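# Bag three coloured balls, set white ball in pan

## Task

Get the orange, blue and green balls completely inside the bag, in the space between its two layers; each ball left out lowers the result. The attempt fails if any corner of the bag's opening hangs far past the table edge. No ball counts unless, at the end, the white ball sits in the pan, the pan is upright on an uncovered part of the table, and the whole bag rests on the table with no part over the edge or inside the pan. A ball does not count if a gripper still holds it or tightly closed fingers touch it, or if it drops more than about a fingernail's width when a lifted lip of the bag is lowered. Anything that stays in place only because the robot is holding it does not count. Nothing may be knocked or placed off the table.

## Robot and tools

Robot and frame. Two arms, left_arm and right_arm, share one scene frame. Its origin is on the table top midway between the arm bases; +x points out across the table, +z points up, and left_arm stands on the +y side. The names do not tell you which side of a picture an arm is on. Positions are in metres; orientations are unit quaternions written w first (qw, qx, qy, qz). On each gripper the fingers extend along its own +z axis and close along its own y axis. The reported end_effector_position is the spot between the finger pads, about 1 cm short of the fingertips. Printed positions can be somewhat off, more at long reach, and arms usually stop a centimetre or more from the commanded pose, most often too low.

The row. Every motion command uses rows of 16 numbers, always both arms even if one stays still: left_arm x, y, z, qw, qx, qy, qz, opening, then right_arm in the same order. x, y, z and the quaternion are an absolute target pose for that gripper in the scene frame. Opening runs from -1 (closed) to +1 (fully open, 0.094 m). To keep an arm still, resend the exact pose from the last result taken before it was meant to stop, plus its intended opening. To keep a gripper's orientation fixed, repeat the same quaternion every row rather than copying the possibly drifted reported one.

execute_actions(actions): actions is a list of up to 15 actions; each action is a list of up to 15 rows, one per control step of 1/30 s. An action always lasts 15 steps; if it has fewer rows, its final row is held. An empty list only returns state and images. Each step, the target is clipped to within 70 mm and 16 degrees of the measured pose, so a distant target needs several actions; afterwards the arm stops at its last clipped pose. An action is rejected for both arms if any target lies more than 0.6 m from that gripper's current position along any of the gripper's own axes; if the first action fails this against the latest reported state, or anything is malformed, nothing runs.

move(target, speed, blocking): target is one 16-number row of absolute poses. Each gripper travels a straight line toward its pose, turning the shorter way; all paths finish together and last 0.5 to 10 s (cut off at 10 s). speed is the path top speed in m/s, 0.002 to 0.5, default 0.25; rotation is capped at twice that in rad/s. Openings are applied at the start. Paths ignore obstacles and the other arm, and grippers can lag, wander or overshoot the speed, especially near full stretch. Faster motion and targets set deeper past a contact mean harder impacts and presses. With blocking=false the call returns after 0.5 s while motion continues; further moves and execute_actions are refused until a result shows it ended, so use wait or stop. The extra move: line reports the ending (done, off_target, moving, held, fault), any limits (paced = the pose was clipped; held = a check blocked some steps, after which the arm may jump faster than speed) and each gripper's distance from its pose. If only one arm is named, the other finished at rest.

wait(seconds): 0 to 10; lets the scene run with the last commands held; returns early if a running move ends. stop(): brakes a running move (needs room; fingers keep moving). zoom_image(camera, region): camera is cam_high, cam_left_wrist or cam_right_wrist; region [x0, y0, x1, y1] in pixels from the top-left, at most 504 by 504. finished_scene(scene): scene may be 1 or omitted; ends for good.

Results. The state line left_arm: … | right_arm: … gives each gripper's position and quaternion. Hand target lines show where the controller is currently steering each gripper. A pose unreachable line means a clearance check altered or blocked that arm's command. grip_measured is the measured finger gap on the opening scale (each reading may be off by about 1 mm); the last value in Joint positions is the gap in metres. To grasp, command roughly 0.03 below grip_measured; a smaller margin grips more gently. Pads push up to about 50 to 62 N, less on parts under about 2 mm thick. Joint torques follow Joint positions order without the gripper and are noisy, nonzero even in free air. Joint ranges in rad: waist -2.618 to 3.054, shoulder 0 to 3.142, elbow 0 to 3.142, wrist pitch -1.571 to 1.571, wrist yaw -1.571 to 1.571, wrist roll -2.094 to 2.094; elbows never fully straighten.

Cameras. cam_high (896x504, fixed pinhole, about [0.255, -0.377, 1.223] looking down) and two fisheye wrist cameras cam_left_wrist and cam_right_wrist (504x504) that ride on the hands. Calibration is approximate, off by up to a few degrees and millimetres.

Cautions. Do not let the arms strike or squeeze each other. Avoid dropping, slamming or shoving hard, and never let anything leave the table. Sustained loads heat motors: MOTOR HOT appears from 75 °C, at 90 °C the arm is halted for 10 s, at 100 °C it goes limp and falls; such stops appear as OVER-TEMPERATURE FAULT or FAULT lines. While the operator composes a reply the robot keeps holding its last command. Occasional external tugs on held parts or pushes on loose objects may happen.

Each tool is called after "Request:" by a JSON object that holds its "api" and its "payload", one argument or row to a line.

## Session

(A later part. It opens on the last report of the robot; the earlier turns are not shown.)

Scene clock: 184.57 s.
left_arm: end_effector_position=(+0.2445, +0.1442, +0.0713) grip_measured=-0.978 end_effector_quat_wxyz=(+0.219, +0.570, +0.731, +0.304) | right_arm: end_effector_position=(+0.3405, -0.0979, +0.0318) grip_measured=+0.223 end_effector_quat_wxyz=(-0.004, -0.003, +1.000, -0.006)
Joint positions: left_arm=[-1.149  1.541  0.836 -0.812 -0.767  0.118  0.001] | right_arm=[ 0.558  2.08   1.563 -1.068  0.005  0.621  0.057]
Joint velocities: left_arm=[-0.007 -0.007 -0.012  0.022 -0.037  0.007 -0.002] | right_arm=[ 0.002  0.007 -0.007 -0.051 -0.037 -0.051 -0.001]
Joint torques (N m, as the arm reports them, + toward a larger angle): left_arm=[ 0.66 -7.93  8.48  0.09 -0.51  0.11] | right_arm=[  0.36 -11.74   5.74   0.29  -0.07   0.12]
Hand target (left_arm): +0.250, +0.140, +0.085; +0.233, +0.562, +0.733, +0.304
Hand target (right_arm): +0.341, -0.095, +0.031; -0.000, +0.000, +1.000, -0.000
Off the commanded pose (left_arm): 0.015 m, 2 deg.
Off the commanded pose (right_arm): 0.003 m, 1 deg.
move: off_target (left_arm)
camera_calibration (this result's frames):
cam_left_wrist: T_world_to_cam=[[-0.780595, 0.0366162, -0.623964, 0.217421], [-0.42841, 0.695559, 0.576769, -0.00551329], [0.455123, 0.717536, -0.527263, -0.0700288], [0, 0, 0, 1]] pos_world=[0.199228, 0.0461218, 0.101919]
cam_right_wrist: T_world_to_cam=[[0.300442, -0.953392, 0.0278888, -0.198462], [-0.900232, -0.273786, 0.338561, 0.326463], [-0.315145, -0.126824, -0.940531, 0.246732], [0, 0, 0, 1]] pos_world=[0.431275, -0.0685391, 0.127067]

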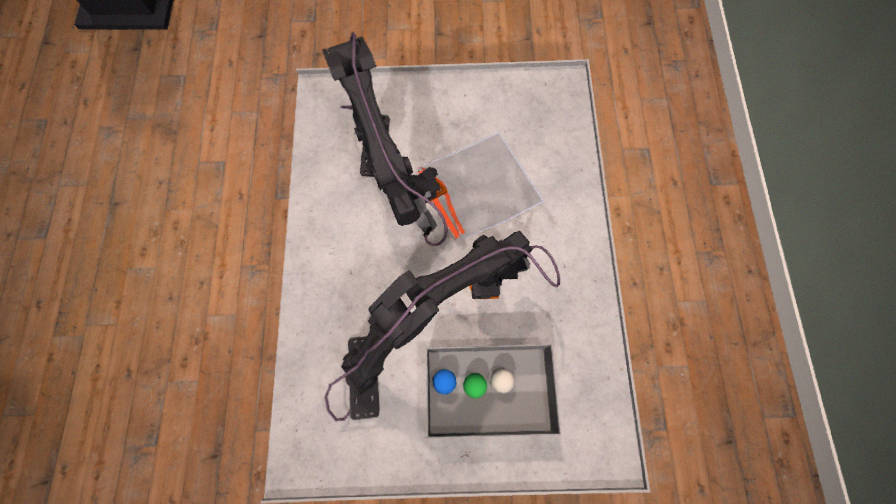

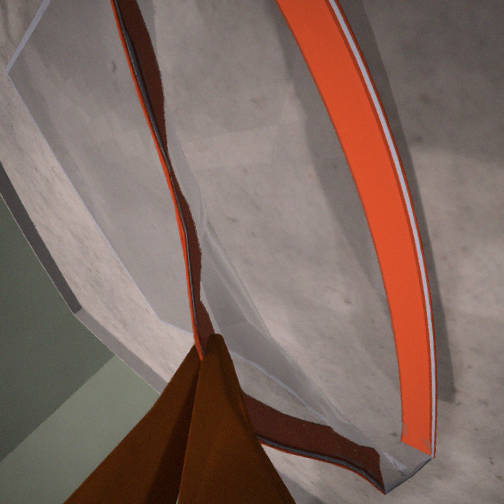

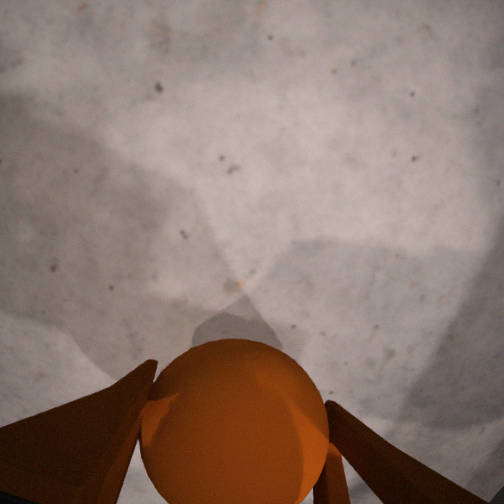

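Not yet in contact; close more.

Request:
{"api": "execute_actions", "payload": {
  "actions": [
    [[0.25,0.140,0.085,0.233,0.5624,0.733,0.3036,-1, 0.341,-0.095,0.031,0,0,1,0,0.14]]
  ]
}}

Scene clock: 186.73 s.
left_arm: end_effector_position=(+0.2445, +0.1442, +0.0713) grip_measured=-0.978 end_effector_quat_wxyz=(+0.219, +0.570, +0.731, +0.304) | right_arm: end_effector_position=(+0.3406, -0.0979, +0.0318) grip_measured=+0.146 end_effector_quat_wxyz=(-0.004, -0.003, +1.000, -0.006)
Joint positions: left_arm=[-1.149  1.541  0.836 -0.812 -0.767  0.118  0.001] | right_arm=[ 0.558  2.08   1.563 -1.067  0.005  0.621  0.054]
Joint velocities: left_arm=[-0.022 -0.002  0.007 -0.022 -0.007 -0.022 -0.001] | right_arm=[-0.007 -0.007 -0.017 -0.022  0.051 -0.037  0.   ]
Joint torques (N m, as the arm reports them, + toward a larger angle): left_arm=[ 0.59 -7.92  8.49  0.09 -0.52  0.1 ] | right_arm=[  0.29 -11.82   5.82   0.26  -0.03   0.1 ]
Hand target (left_arm): +0.250, +0.140, +0.085; +0.233, +0.562, +0.733, +0.304
Hand target (right_arm): +0.341, -0.095, +0.031; -0.000, +0.000, +1.000, -0.000
Off the commanded pose (left_arm): 0.015 m, 2 deg.
Off the commanded pose (right_arm): 0.003 m, 1 deg.
camera_calibration (this result's frames):
cam_left_wrist: T_world_to_cam=[[-0.780595, 0.0366162, -0.623964, 0.217421], [-0.42841, 0.695559, 0.576769, -0.00551329], [0.455123, 0.717536, -0.527263, -0.0700288], [0, 0, 0, 1]] pos_world=[0.199228, 0.0461218, 0.101919]
cam_right_wrist: T_world_to_cam=[[0.300434, -0.953398, 0.0277685, -0.198426], [-0.900337, -0.273862, 0.338221, 0.326587], [-0.314855, -0.126614, -0.940657, 0.246688], [0, 0, 0, 1]] pos_world=[0.431323, -0.0685048, 0.1271]

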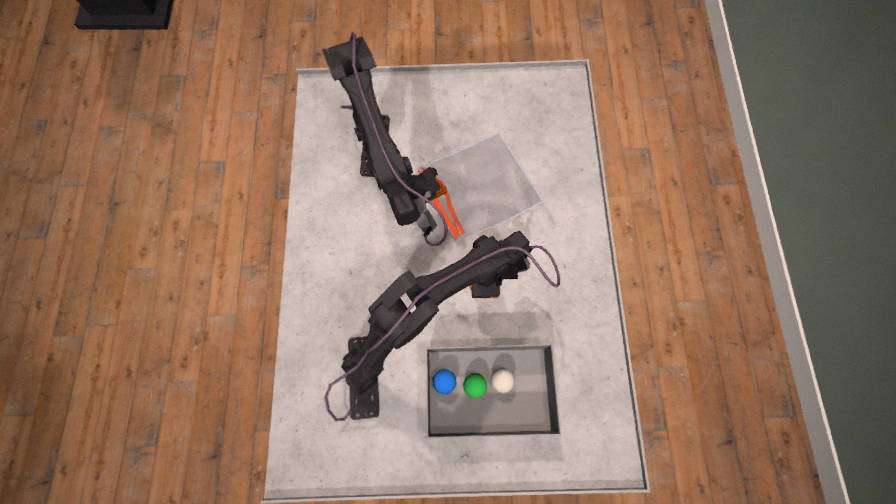

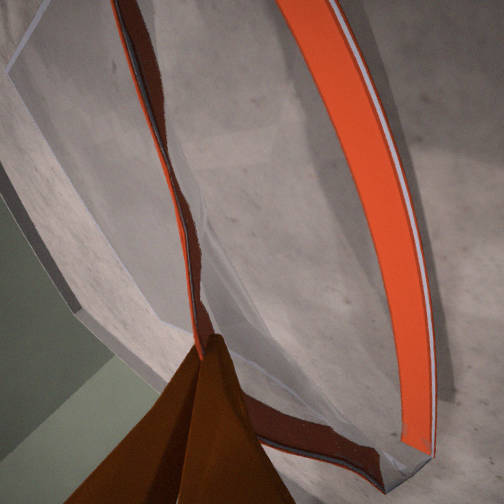

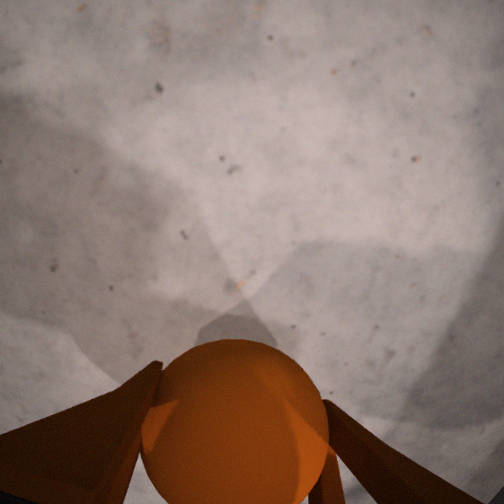

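Request:
{"api": "execute_actions", "payload": {
  "actions": [
    [[0.25,0.140,0.085,0.233,0.5624,0.733,0.3036,-1, 0.341,-0.095,0.031,0,0,1,0,0.09]]
  ]
}}

Scene clock: 190.50 s.
left_arm: end_effector_position=(+0.2445, +0.1442, +0.0713) grip_measured=-0.978 end_effector_quat_wxyz=(+0.219, +0.570, +0.731, +0.304) | right_arm: end_effector_position=(+0.3407, -0.0978, +0.0318) grip_measured=+0.099 end_effector_quat_wxyz=(-0.004, -0.003, +1.000, -0.006)
Joint positions: left_arm=[-1.149  1.541  0.836 -0.812 -0.767  0.118  0.001] | right_arm=[ 0.558  2.08   1.563 -1.067  0.005  0.621  0.052]
Joint velocities: left_arm=[ 0.007  0.007 -0.002 -0.007  0.037  0.051  0.   ] | right_arm=[-0.002 -0.007  0.002 -0.022  0.007 -0.066 -0.   ]
Joint torques (N m, as the arm reports them, + toward a larger angle): left_arm=[ 0.68 -7.9   8.44  0.09 -0.51  0.1 ] | right_arm=[  0.18 -11.86   5.72   0.27  -0.04   0.12]
Hand target (left_arm): +0.250, +0.140, +0.085; +0.233, +0.562, +0.733, +0.304
Hand target (right_arm): +0.341, -0.095, +0.031; -0.000, +0.000, +1.000, -0.000
Off the commanded pose (left_arm): 0.015 m, 2 deg.
Off the commanded pose (right_arm): 0.003 m, 1 deg.
camera_calibration (this result's frames):
cam_left_wrist: T_world_to_cam=[[-0.780595, 0.0366162, -0.623964, 0.217421], [-0.42841, 0.695559, 0.576769, -0.00551329], [0.455123, 0.717536, -0.527263, -0.0700288], [0, 0, 0, 1]] pos_world=[0.199228, 0.0461218, 0.101919]
cam_right_wrist: T_world_to_cam=[[0.300425, -0.953405, 0.0276483, -0.19839], [-0.900441, -0.273938, 0.337881, 0.326711], [-0.314564, -0.126404, -0.940782, 0.246643], [0, 0, 0, 1]] pos_world=[0.43137, -0.0684706, 0.127133]

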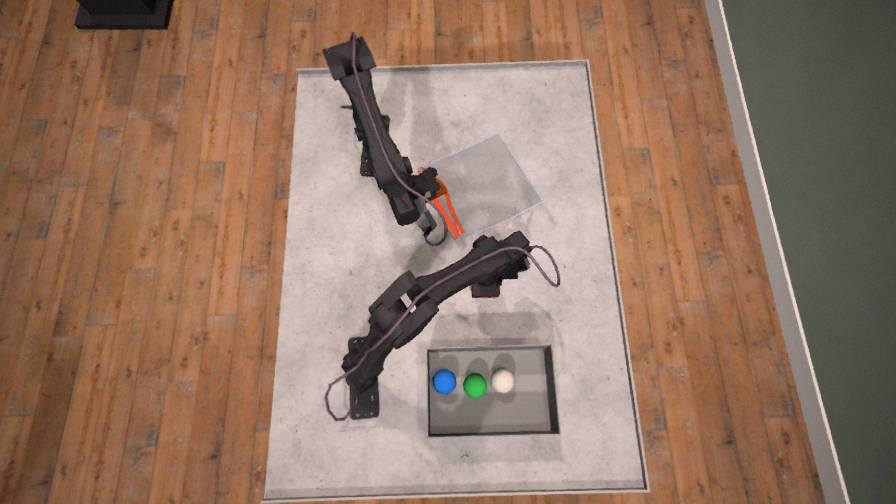

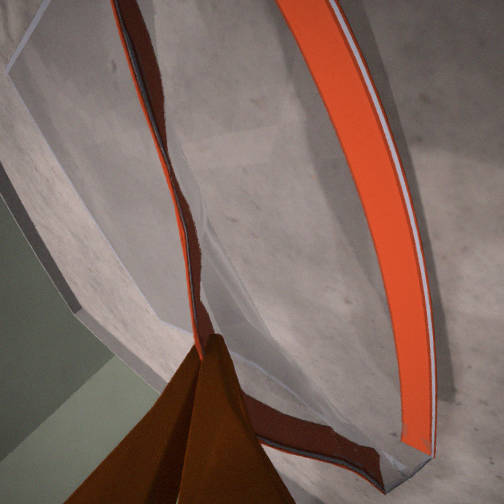

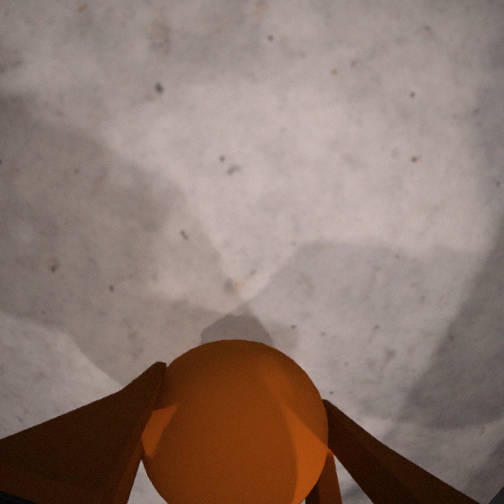

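Request:
{"api": "move", "payload": {
  "target": [0.25,0.140,0.085,0.233,0.5624,0.733,0.3036,-1, 0.33,-0.11,0.10,0,0,1,0,0.09],
  "speed": 0.15
}}

Request:
{"api": "move", "payload": {
  "target": [0.28,0.125,0.09,0,0.4226,0.9063,0,-1, 0.22,-0.14,0.12,0.2391,-0.3696,0.8924,0.0990,0.09],
  "speed": 0.12
}}

Scene clock: 198.23 s.
left_arm: end_effector_position=(+0.2445, +0.1442, +0.0713) grip_measured=-0.978 end_effector_quat_wxyz=(+0.219, +0.570, +0.731, +0.304) | right_arm: end_effector_position=(+0.3259, -0.1085, +0.0903) grip_measured=+0.099 end_effector_quat_wxyz=(-0.005, -0.003, +1.000, -0.007)
Joint positions: left_arm=[-1.149  1.541  0.836 -0.812 -0.767  0.118  0.001] | right_arm=[ 0.558  1.971  1.639 -1.255  0.005  0.621  0.052]
Joint velocities: left_arm=[-0.012 -0.017 -0.017 -0.066 -0.007 -0.022  0.003] | right_arm=[-0.007  0.002  0.017 -0.051 -0.007  0.022 -0.   ]
Joint torques (N m, as the arm reports them, + toward a larger angle): left_arm=[ 0.65 -7.96  8.5   0.08 -0.52  0.1 ] | right_arm=[ -0.97 -11.69   8.75  -0.1   -0.06  -0.07]
Hand target (left_arm): +0.250, +0.140, +0.085; +0.233, +0.562, +0.733, +0.304
Hand target (right_arm): +0.330, -0.110, +0.100; +0.000, +0.000, +1.000, -0.000
Off the commanded pose (left_arm): 0.015 m, 2 deg.
Off the commanded pose (right_arm): 0.011 m, 1 deg.
move: off_target (left_arm, right_arm)
camera_calibration (this result's frames):
cam_left_wrist: T_world_to_cam=[[-0.780595, 0.0366162, -0.623964, 0.217421], [-0.42841, 0.695559, 0.576769, -0.00551329], [0.455123, 0.717536, -0.527263, -0.0700288], [0, 0, 0, 1]] pos_world=[0.199228, 0.0461218, 0.101919]
cam_right_wrist: T_world_to_cam=[[0.300495, -0.953354, 0.0286101, -0.205839], [-0.899602, -0.273331, 0.340597, 0.290313], [-0.316889, -0.128085, -0.939774, 0.296193], [0, 0, 0, 1]] pos_world=[0.41688, -0.0789483, 0.185364]

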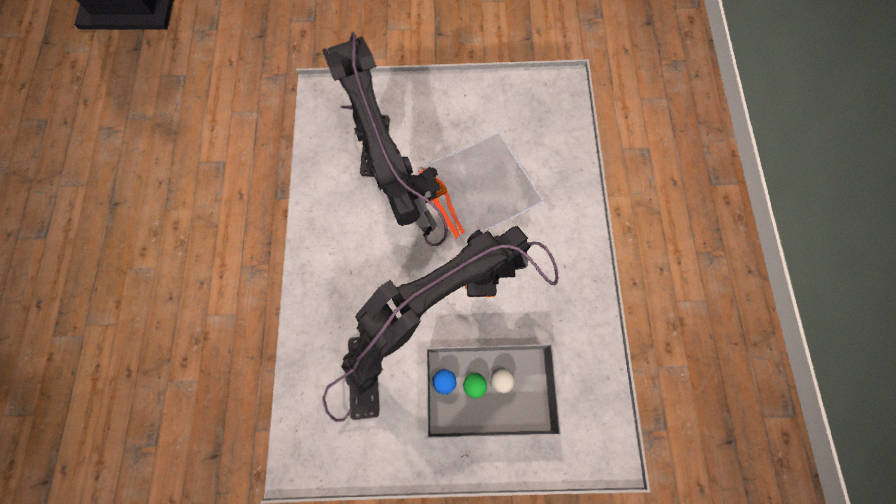

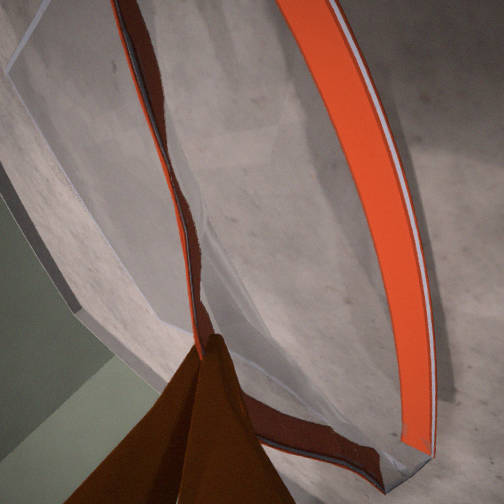

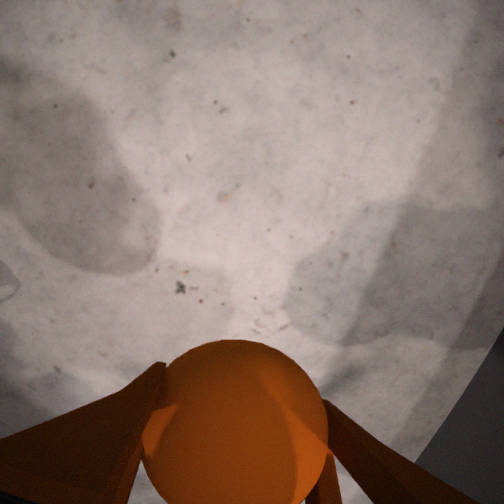

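Scene clock: 202.60 s.
left_arm: end_effector_position=(+0.2797, +0.1287, +0.0840) grip_measured=-0.978 end_effector_quat_wxyz=(+0.001, +0.419, +0.908, +0.011) | right_arm: end_effector_position=(+0.2220, -0.1449, +0.1170) grip_measured=+0.099 end_effector_quat_wxyz=(+0.228, -0.357, +0.901, +0.091)
Joint positions: left_arm=[-0.658  1.752  1.329 -1.153 -0.022  0.129  0.001] | right_arm=[ 0.666  1.083  0.779 -0.771 -0.011 -0.018  0.052]
Joint velocities: left_arm=[-0.007  0.017  0.007 -0.007  0.051 -0.037 -0.002] | right_arm=[ 0.002 -0.007  0.007  0.037  0.051 -0.037 -0.001]
Joint torques (N m, as the arm reports them, + toward a larger angle): left_arm=[ 0.56 -8.34  9.03 -0.05  0.09  0.14] | right_arm=[ 0.87 -4.29  6.72  1.16 -0.11 -0.16]
Hand target (left_arm): +0.282, +0.125, +0.090; +0.002, +0.422, +0.907, +0.003
Hand target (right_arm): +0.220, -0.141, +0.120; +0.239, -0.366, +0.894, +0.100
Off the commanded pose (left_arm): 0.007 m, 1 deg.
Off the commanded pose (right_arm): 0.006 m, 2 deg.
move: done
camera_calibration (this result's frames):
cam_left_wrist: T_world_to_cam=[[-0.883057, -0.467061, 0.0454361, 0.290616], [-0.359386, 0.735369, 0.574521, -0.0112097], [-0.301749, 0.491005, -0.817228, 0.196965], [0, 0, 0, 1]] pos_world=[0.312036, 0.0472674, 0.154201]
cam_right_wrist: T_world_to_cam=[[0.837095, -0.524265, 0.156263, -0.282015], [-0.506189, -0.850618, -0.142203, 0.0632215], [0.207472, 0.039939, -0.977425, 0.196098], [0, 0, 0, 1]] pos_world=[0.227391, -0.101906, 0.24473]

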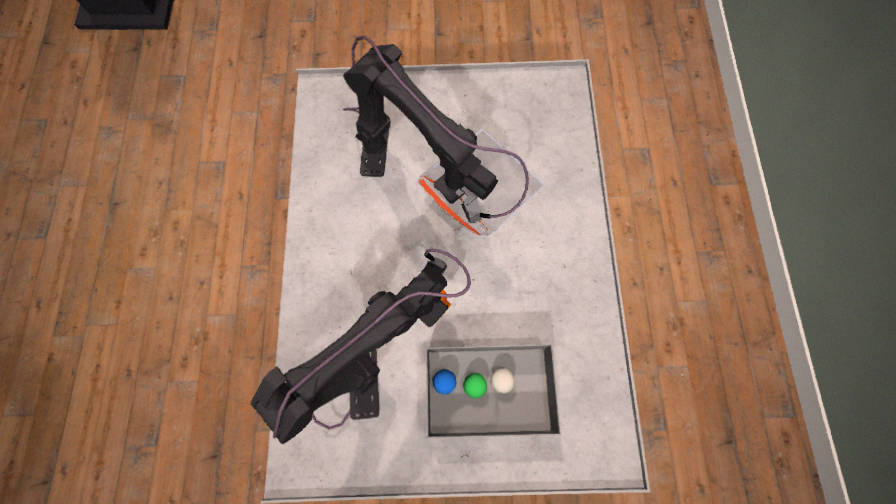

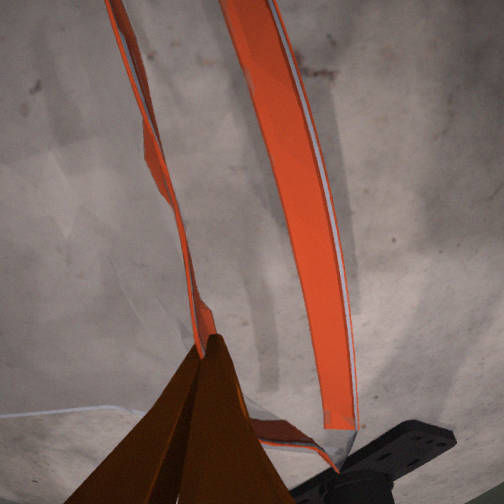

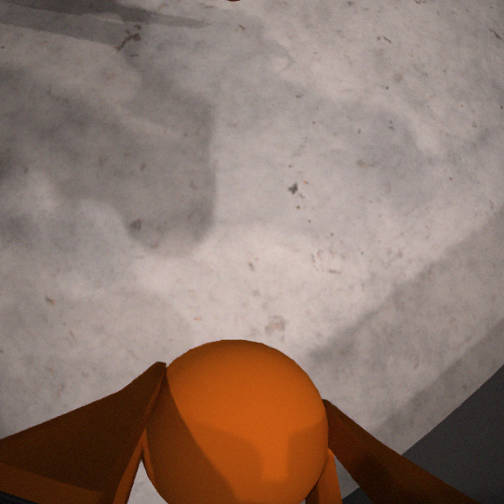

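Request:
{"api": "move", "payload": {
  "target": [0.28,0.125,0.09,0,0.4226,0.9063,0,-1, 0.19,-0.04,0.08,0.4964,-0.3228,0.7792,0.2056,0.09],
  "speed": 0.15
}}

Scene clock: 208.33 s.
left_arm: end_effector_position=(+0.2785, +0.1278, +0.0840) grip_measured=-0.978 end_effector_quat_wxyz=(-0.001, +0.419, +0.908, +0.007) | right_arm: end_effector_position=(+0.1915, -0.0379, +0.0838) grip_measured=+0.099 end_effector_quat_wxyz=(+0.496, -0.317, +0.781, +0.210)
Joint positions: left_arm=[-0.658  1.752  1.329 -1.154 -0.014  0.129  0.001] | right_arm=[1.212 1.264 0.235 0.545 0.445 0.237 0.052]
Joint velocities: left_arm=[-0.002 -0.007 -0.012 -0.037 -0.007 -0.051  0.   ] | right_arm=[-0.002 -0.002 -0.007 -0.022 -0.081 -0.037 -0.001]
Joint torques (N m, as the arm reports them, + toward a larger angle): left_arm=[ 0.44 -8.81  8.46 -0.06  0.11  0.15] | right_arm=[ 0.89 -2.4   5.34  1.76  0.18  0.03]
Hand target (left_arm): +0.280, +0.125, +0.090; +0.000, +0.422, +0.906, +0.000
Hand target (right_arm): +0.189, -0.039, +0.080; +0.497, -0.318, +0.780, +0.208
Off the commanded pose (left_arm): 0.007 m, 1 deg.
Off the commanded pose (right_arm): 0.005 m, 1 deg.
move: done
camera_calibration (this result's frames):
cam_left_wrist: T_world_to_cam=[[-0.882714, -0.466832, 0.0537063, 0.288296], [-0.355699, 0.738477, 0.572826, -0.0122398], [-0.307074, 0.486538, -0.817916, 0.19914], [0, 0, 0, 1]] pos_world=[0.31128, 0.0467354, 0.154407]
cam_right_wrist: T_world_to_cam=[[0.749698, -0.607203, 0.263168, -0.190544], [-0.29614, -0.663444, -0.687127, 0.146576], [0.591823, 0.437203, -0.6772, 0.0819355], [0, 0, 0, 1]] pos_world=[0.137766, -0.0542764, 0.206348]

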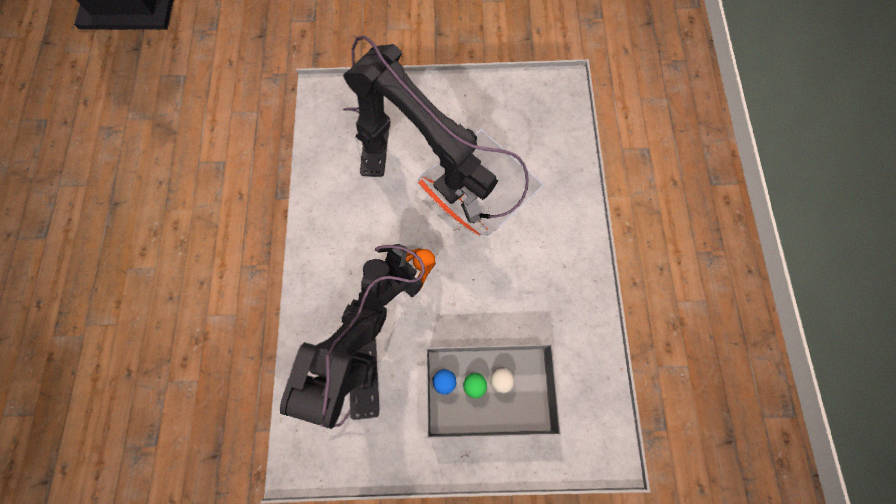

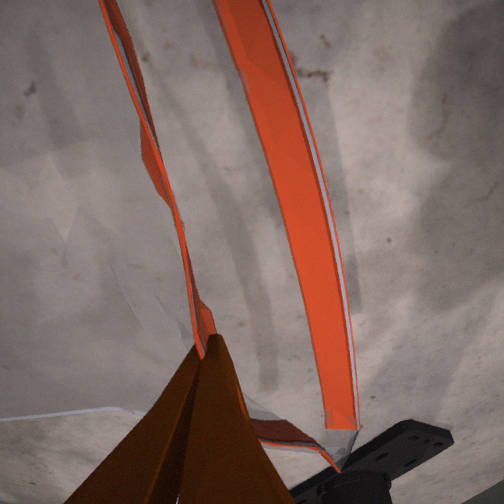

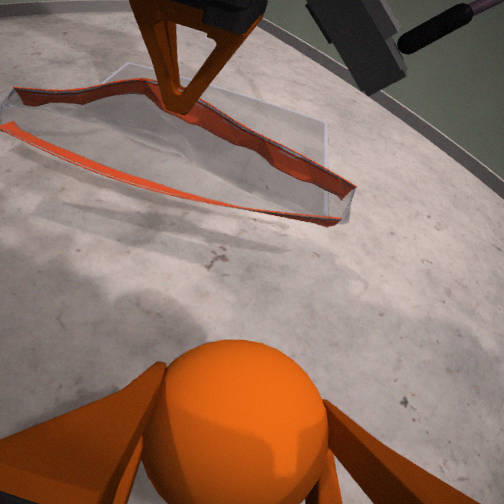

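Request:
{"api": "move", "payload": {
  "target": [0.30,0.13,0.08,-0.056,0.2527,0.9431,-0.209,-1, 0.19,-0.06,0.08,0.4964,-0.3228,0.7792,0.2056,0.09],
  "speed": 0.1
}}

Scene clock: 254.77 s.
left_arm: end_effector_position=(+0.2972, +0.1353, +0.0799) grip_measured=-0.978 end_effector_quat_wxyz=(-0.062, +0.260, +0.944, -0.195) | right_arm: end_effector_position=(+0.1893, -0.0543, +0.0823) grip_measured=+0.099 end_effector_quat_wxyz=(+0.498, -0.321, +0.777, +0.211)
Joint positions: left_arm=[-0.373  1.815  1.329 -1.138  0.408  0.096  0.001] | right_arm=[1.191 1.171 0.173 0.526 0.421 0.215 0.052]
Joint velocities: left_arm=[-0.002  0.007 -0.002  0.037  0.022  0.037  0.   ] | right_arm=[-0.007 -0.002  0.002  0.007  0.007 -0.022  0.   ]
Joint torques (N m, as the arm reports them, + toward a larger angle): left_arm=[ 0.58 -8.94  6.13  0.28  0.38 -0.04] | right_arm=[-0.78 -4.24  5.66  1.48  0.06 -0.1 ]
Hand target (left_arm): +0.301, +0.131, +0.080; -0.056, +0.253, +0.943, -0.207
Hand target (right_arm): +0.190, -0.060, +0.080; +0.497, -0.323, +0.779, +0.206
Off the commanded pose (left_arm): 0.006 m, 2 deg.
Off the commanded pose (right_arm): 0.006 m, 1 deg.
move: done
camera_calibration (this result's frames):
cam_left_wrist: T_world_to_cam=[[-0.626316, -0.635352, 0.451725, 0.223334], [-0.460645, 0.769097, 0.443053, 0.0285768], [-0.628915, 0.0694065, -0.77437, 0.346493], [0, 0, 0, 1]] pos_world=[0.370956, 0.0958688, 0.154767]
cam_right_wrist: T_world_to_cam=[[0.753839, -0.599992, 0.267835, -0.199213], [-0.285178, -0.665998, -0.689289, 0.132033], [0.591946, 0.443233, -0.67316, 0.0894274], [0, 0, 0, 1]] pos_world=[0.134891, -0.0712297, 0.204564]

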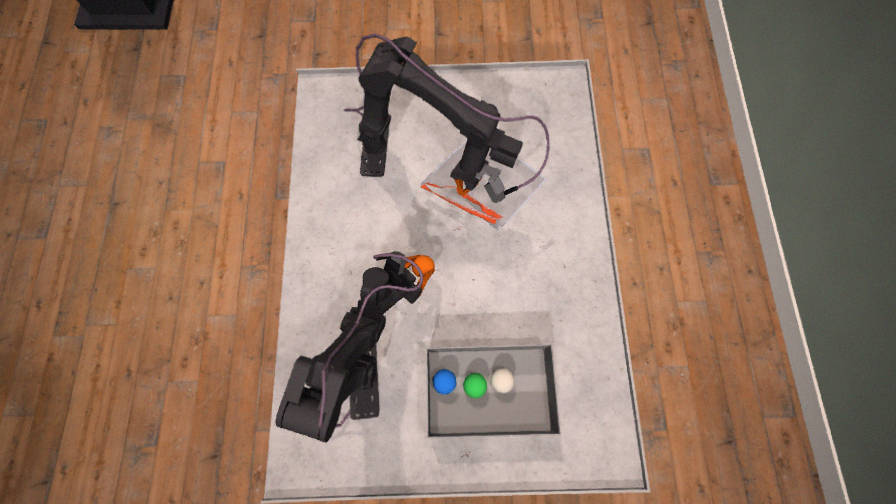

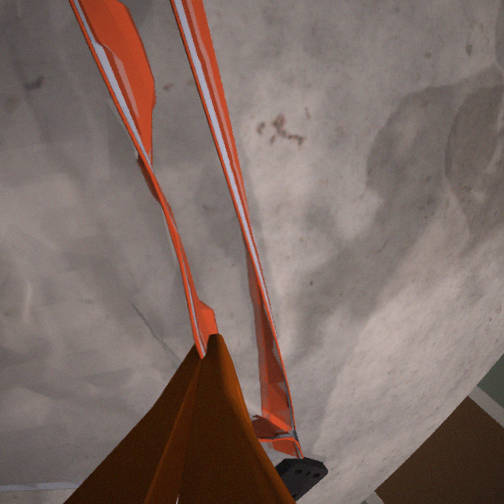

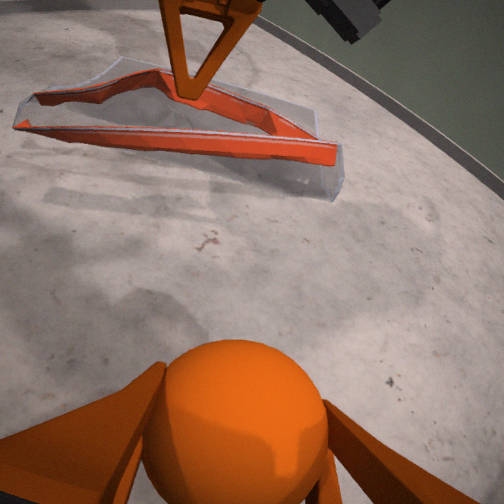

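Request:
{"api": "move", "payload": {
  "target": [0.277,0.097,0.075,0.0226,0.2578,0.9622,0.0842,-1, 0.19,-0.06,0.08,0.4964,-0.3228,0.7792,0.2056,0.09],
  "speed": 0.1
}}

Scene clock: 276.73 s.
left_arm: end_effector_position=(+0.2705, +0.0982, +0.0678) grip_measured=-0.978 end_effector_quat_wxyz=(+0.014, +0.262, +0.962, +0.077) | right_arm: end_effector_position=(+0.1892, -0.0543, +0.0822) grip_measured=+0.099 end_effector_quat_wxyz=(+0.497, -0.321, +0.778, +0.211)
Joint positions: left_arm=[-0.81   1.874  1.407 -1.172 -0.141 -0.361  0.001] | right_arm=[1.191 1.171 0.173 0.525 0.42  0.215 0.052]
Joint velocities: left_arm=[-0.007 -0.007  0.007 -0.022 -0.066 -0.007  0.   ] | right_arm=[ 0.007  0.017  0.012  0.007 -0.022 -0.022 -0.001]
Joint torques (N m, as the arm reports them, + toward a larger angle): left_arm=[-0.36 -9.58  8.77 -0.21 -0.22 -0.08] | right_arm=[-0.76 -4.12  5.63  1.5   0.06 -0.09]
Hand target (left_arm): +0.274, +0.095, +0.074; +0.022, +0.258, +0.963, +0.082
Hand target (right_arm): +0.190, -0.060, +0.080; +0.496, -0.323, +0.779, +0.206
Off the commanded pose (left_arm): 0.010 m, 1 deg.
Off the commanded pose (right_arm): 0.006 m, 1 deg.
move: done
camera_calibration (this result's frames):
cam_left_wrist: T_world_to_cam=[[-0.680788, -0.727549, -0.0848544, 0.248654], [-0.617177, 0.50737, 0.601389, 0.107533], [-0.394487, 0.461789, -0.794437, 0.222295], [0, 0, 0, 1]] pos_world=[0.32334, 0.023696, 0.13303]
cam_right_wrist: T_world_to_cam=[[0.75415, -0.599556, 0.267937, -0.199174], [-0.285226, -0.666559, -0.688727, 0.131803], [0.591526, 0.442981, -0.673695, 0.0894825], [0, 0, 0, 1]] pos_world=[0.13487, -0.0712005, 0.204426]

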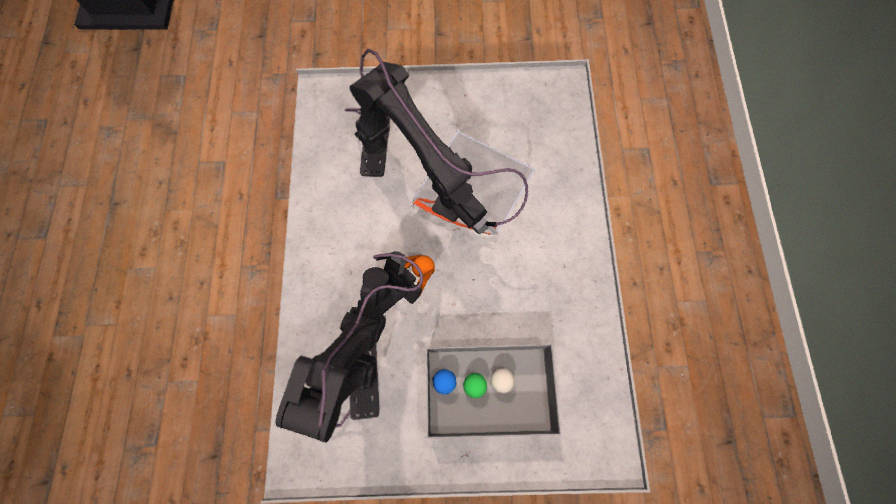

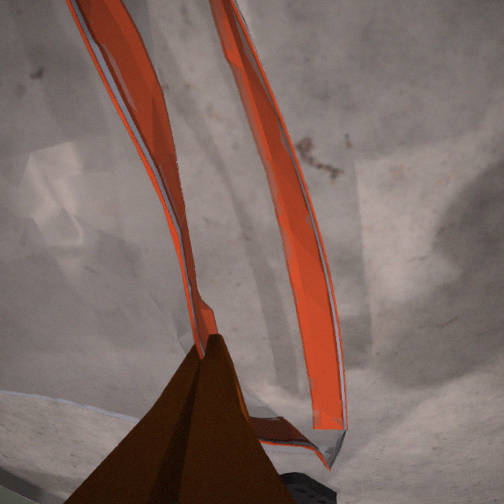

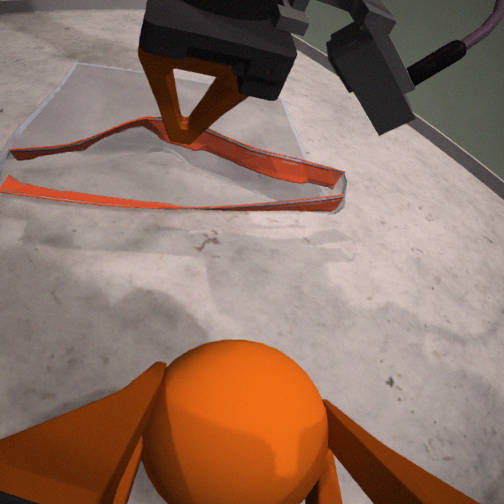

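Request:
{"api": "move", "payload": {
  "target": [0.277,0.097,0.075,0.0226,0.2578,0.9622,0.0842,-1, 0.20,-0.19,0.15,0.2391,-0.3696,0.8924,0.0990,0.09],
  "speed": 0.25
}}

Request:
{"api": "move", "payload": {
  "target": [0.34,0.085,0.12,0.115,0.6525,0.7375,0.13,-1, 0.20,-0.19,0.15,0.2391,-0.3696,0.8924,0.0990,0.09],
  "speed": 0.15
}}

Scene clock: 323.50 s.
left_arm: end_effector_position=(+0.2706, +0.0999, +0.0680) grip_measured=-0.978 end_effector_quat_wxyz=(+0.014, +0.262, +0.962, +0.081) | right_arm: end_effector_position=(+0.1989, -0.1920, +0.1418) grip_measured=+0.099 end_effector_quat_wxyz=(+0.236, -0.372, +0.893, +0.091)
Joint positions: left_arm=[-0.81   1.874  1.407 -1.177 -0.148 -0.363  0.001] | right_arm=[ 0.512  0.863  0.78  -0.983 -0.089 -0.186  0.052]
Joint velocities: left_arm=[-0.007 -0.002 -0.012 -0.066 -0.007  0.022  0.   ] | right_arm=[-0.002  0.002 -0.002 -0.051  0.037 -0.022 -0.   ]
Joint torques (N m, as the arm reports them, + toward a larger angle): left_arm=[ 0.17 -9.35  9.3  -0.22 -0.22 -0.02] | right_arm=[-0.71  0.32 10.35  0.85 -0.17 -0.12]
Hand target (left_arm): +0.277, +0.097, +0.075; +0.023, +0.258, +0.962, +0.084
Hand target (right_arm): +0.201, -0.191, +0.149; +0.238, -0.373, +0.892, +0.094
Off the commanded pose (left_arm): 0.010 m, 1 deg.
Off the commanded pose (right_arm): 0.008 m, 1 deg.
move: done
camera_calibration (this result's frames):
cam_left_wrist: T_world_to_cam=[[-0.679852, -0.727503, -0.0924149, 0.250306], [-0.619003, 0.501698, 0.604263, 0.107409], [-0.393239, 0.468014, -0.791407, 0.220572], [0, 0, 0, 1]] pos_world=[0.323395, 0.0249808, 0.132791]
cam_right_wrist: T_world_to_cam=[[0.849543, -0.498128, 0.173621, -0.291158], [-0.476069, -0.865744, -0.154419, 0.00785475], [0.227232, 0.0485305, -0.972631, 0.224032], [0, 0, 0, 1]] pos_world=[0.200183, -0.149106, 0.269664]

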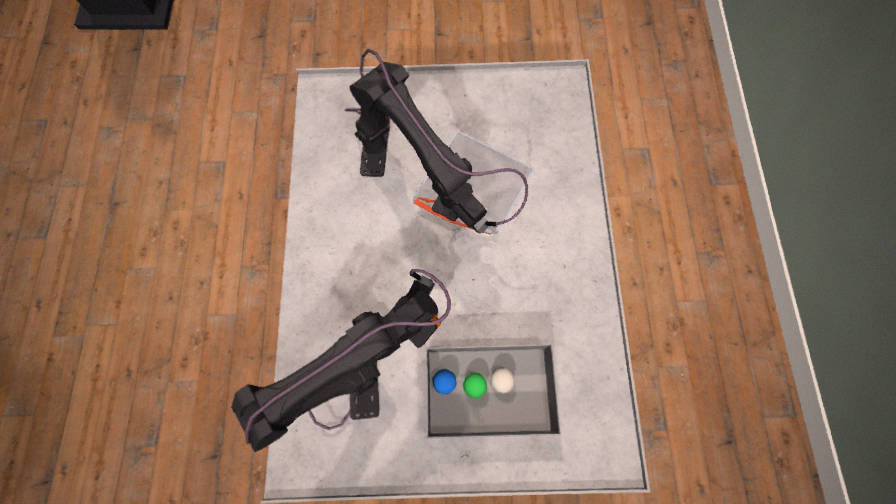

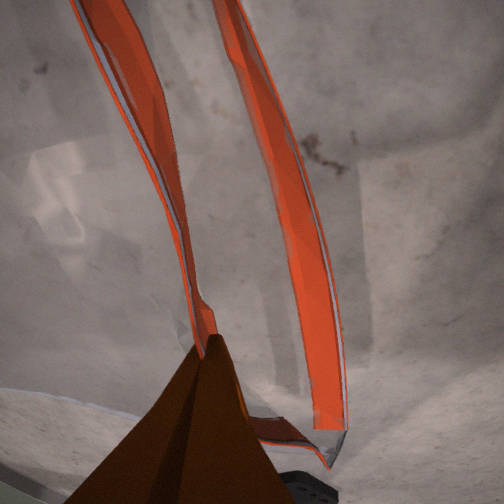

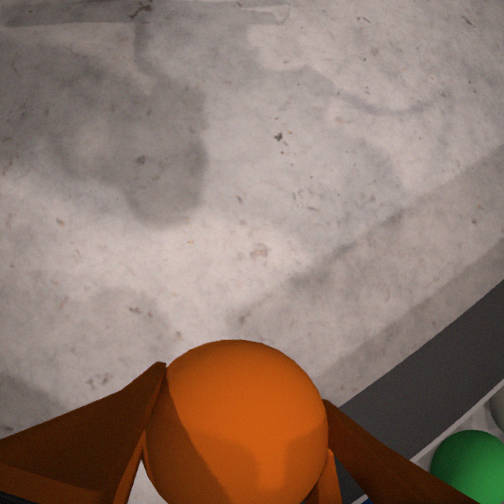

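Scene clock: 327.13 s.
left_arm: end_effector_position=(+0.3283, +0.0912, +0.1030) grip_measured=-0.978 end_effector_quat_wxyz=(+0.082, +0.658, +0.738, +0.129) | right_arm: end_effector_position=(+0.1983, -0.1911, +0.1419) grip_measured=+0.099 end_effector_quat_wxyz=(+0.236, -0.373, +0.893, +0.094)
Joint positions: left_arm=[-0.764  1.836  1.473 -1.071 -0.276  0.632  0.001] | right_arm=[ 0.512  0.863  0.78  -0.983 -0.095 -0.186  0.052]
Joint velocities: left_arm=[-0.012 -0.017 -0.007  0.007  0.007  0.037  0.001] | right_arm=[ 0.002 -0.002 -0.007  0.007 -0.095  0.022 -0.   ]
Joint torques (N m, as the arm reports them, + toward a larger angle): left_arm=[  0.7  -12.09   9.23   0.68  -0.22   0.13] | right_arm=[-0.59  0.12 10.13  0.89 -0.16  0.01]
Hand target (left_arm): +0.340, +0.085, +0.121; +0.116, +0.653, +0.737, +0.130
Hand target (right_arm): +0.200, -0.190, +0.150; +0.239, -0.370, +0.892, +0.099
Off the commanded pose (left_arm): 0.021 m, 4 deg.
Off the commanded pose (right_arm): 0.008 m, 1 deg.
move: off_target (left_arm)
camera_calibration (this result's frames):
cam_left_wrist: T_world_to_cam=[[-0.969611, 0.110858, -0.218092, 0.318082], [-0.0567368, 0.765251, 0.641227, -0.0860501], [0.23798, 0.634115, -0.735706, 0.0469567], [0, 0, 0, 1]] pos_world=[0.292359, 0.000812041, 0.159095]
cam_right_wrist: T_world_to_cam=[[0.851514, -0.496381, 0.168909, -0.289584], [-0.473966, -0.866452, -0.156897, 0.00812684], [0.224233, 0.0535428, -0.973064, 0.225833], [0, 0, 0, 1]] pos_world=[0.199798, -0.148794, 0.269938]

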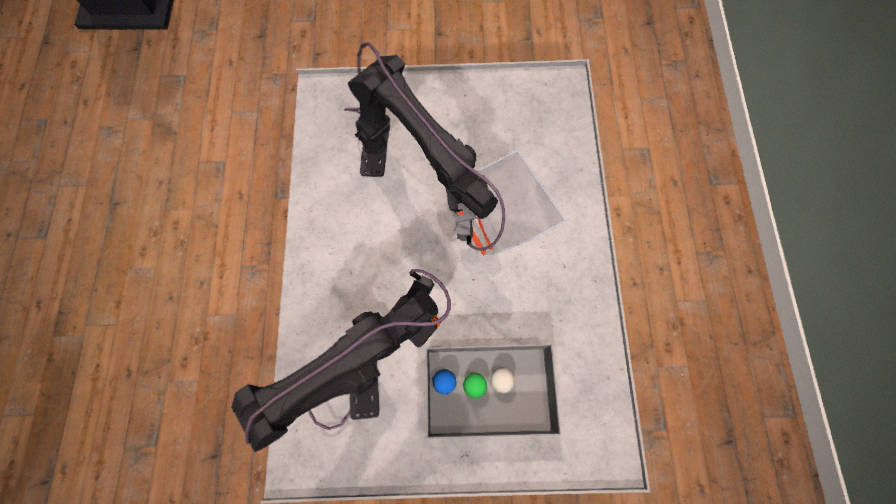

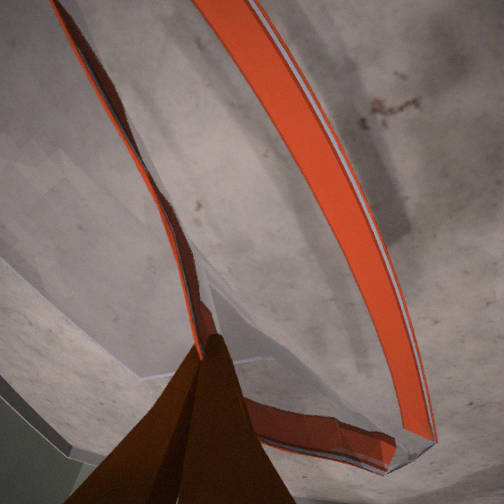

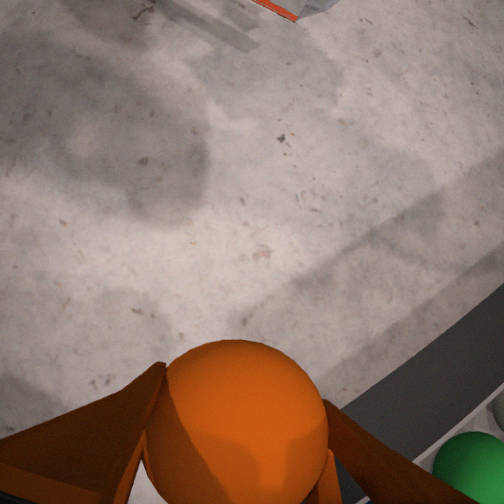

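Request:
{"api": "move", "payload": {
  "target": [0.312,0.068,0.033,0.2889,0.6973,0.6061,0.2511,-1, 0.20,-0.19,0.15,0.2391,-0.3696,0.8924,0.0990,0.09],
  "speed": 0.12
}}

Scene clock: 334.77 s.
left_arm: end_effector_position=(+0.3117, +0.0659, +0.0328) grip_measured=-0.978 end_effector_quat_wxyz=(+0.284, +0.699, +0.610, +0.242) | right_arm: end_effector_position=(+0.1983, -0.1911, +0.1419) grip_measured=+0.099 end_effector_quat_wxyz=(+0.236, -0.373, +0.893, +0.094)
Joint positions: left_arm=[-0.97   1.718  0.801 -0.116 -0.574  0.82   0.001] | right_arm=[ 0.512  0.863  0.78  -0.983 -0.095 -0.186  0.052]
Joint velocities: left_arm=[ 0.002 -0.002 -0.007 -0.007  0.037  0.022 -0.   ] | right_arm=[ 0.007 -0.012  0.012  0.007 -0.022 -0.037  0.001]
Joint torques (N m, as the arm reports them, + toward a larger angle): left_arm=[-0.44 -9.02  4.14  1.39 -0.4   0.11] | right_arm=[-0.75 -0.01 10.22  0.89 -0.16  0.02]
Hand target (left_arm): +0.311, +0.068, +0.034; +0.289, +0.699, +0.606, +0.248
Hand target (right_arm): +0.200, -0.190, +0.150; +0.239, -0.370, +0.892, +0.099
Off the commanded pose (left_arm): 0.002 m, 1 deg.
Off the commanded pose (right_arm): 0.008 m, 1 deg.
move: done
camera_calibration (this result's frames):
cam_left_wrist: T_world_to_cam=[[-0.710495, 0.313777, -0.629874, 0.208842], [-0.12171, 0.826803, 0.549167, -0.00340629], [0.693097, 0.466842, -0.549249, -0.121716], [0, 0, 0, 1]] pos_world=[0.232327, -0.00589109, 0.0665619]
cam_right_wrist: T_world_to_cam=[[0.851514, -0.496381, 0.168909, -0.289584], [-0.473966, -0.866452, -0.156897, 0.00812684], [0.224233, 0.0535428, -0.973064, 0.225833], [0, 0, 0, 1]] pos_world=[0.199798, -0.148794, 0.269938]

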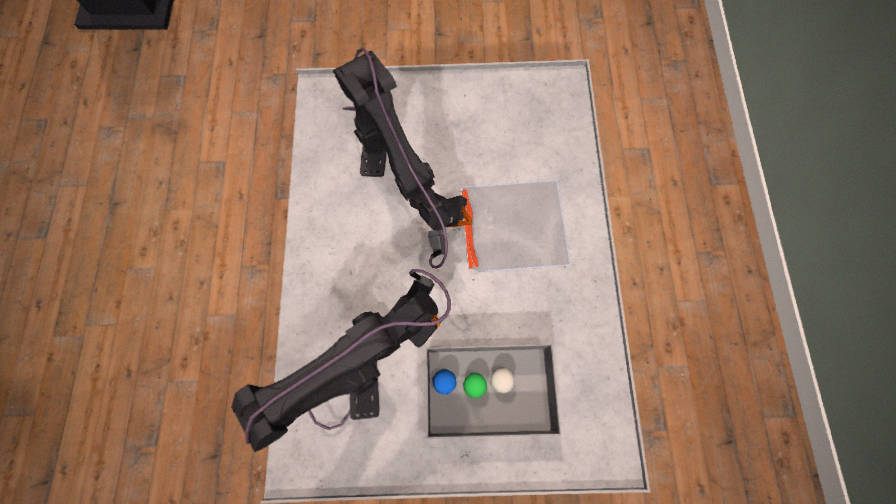

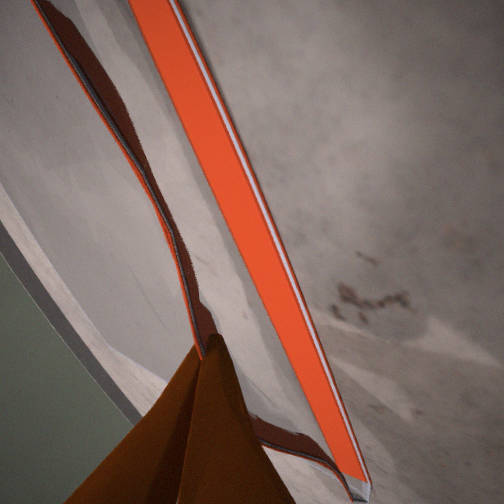

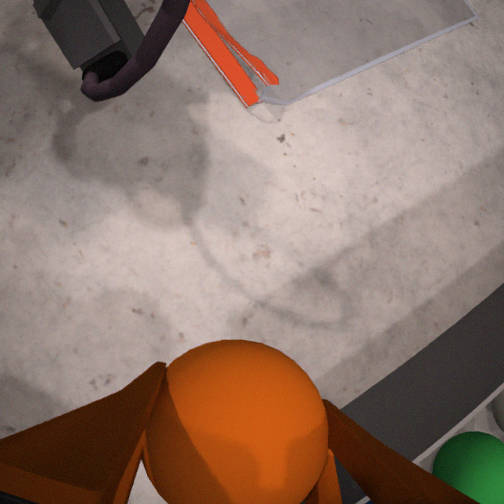

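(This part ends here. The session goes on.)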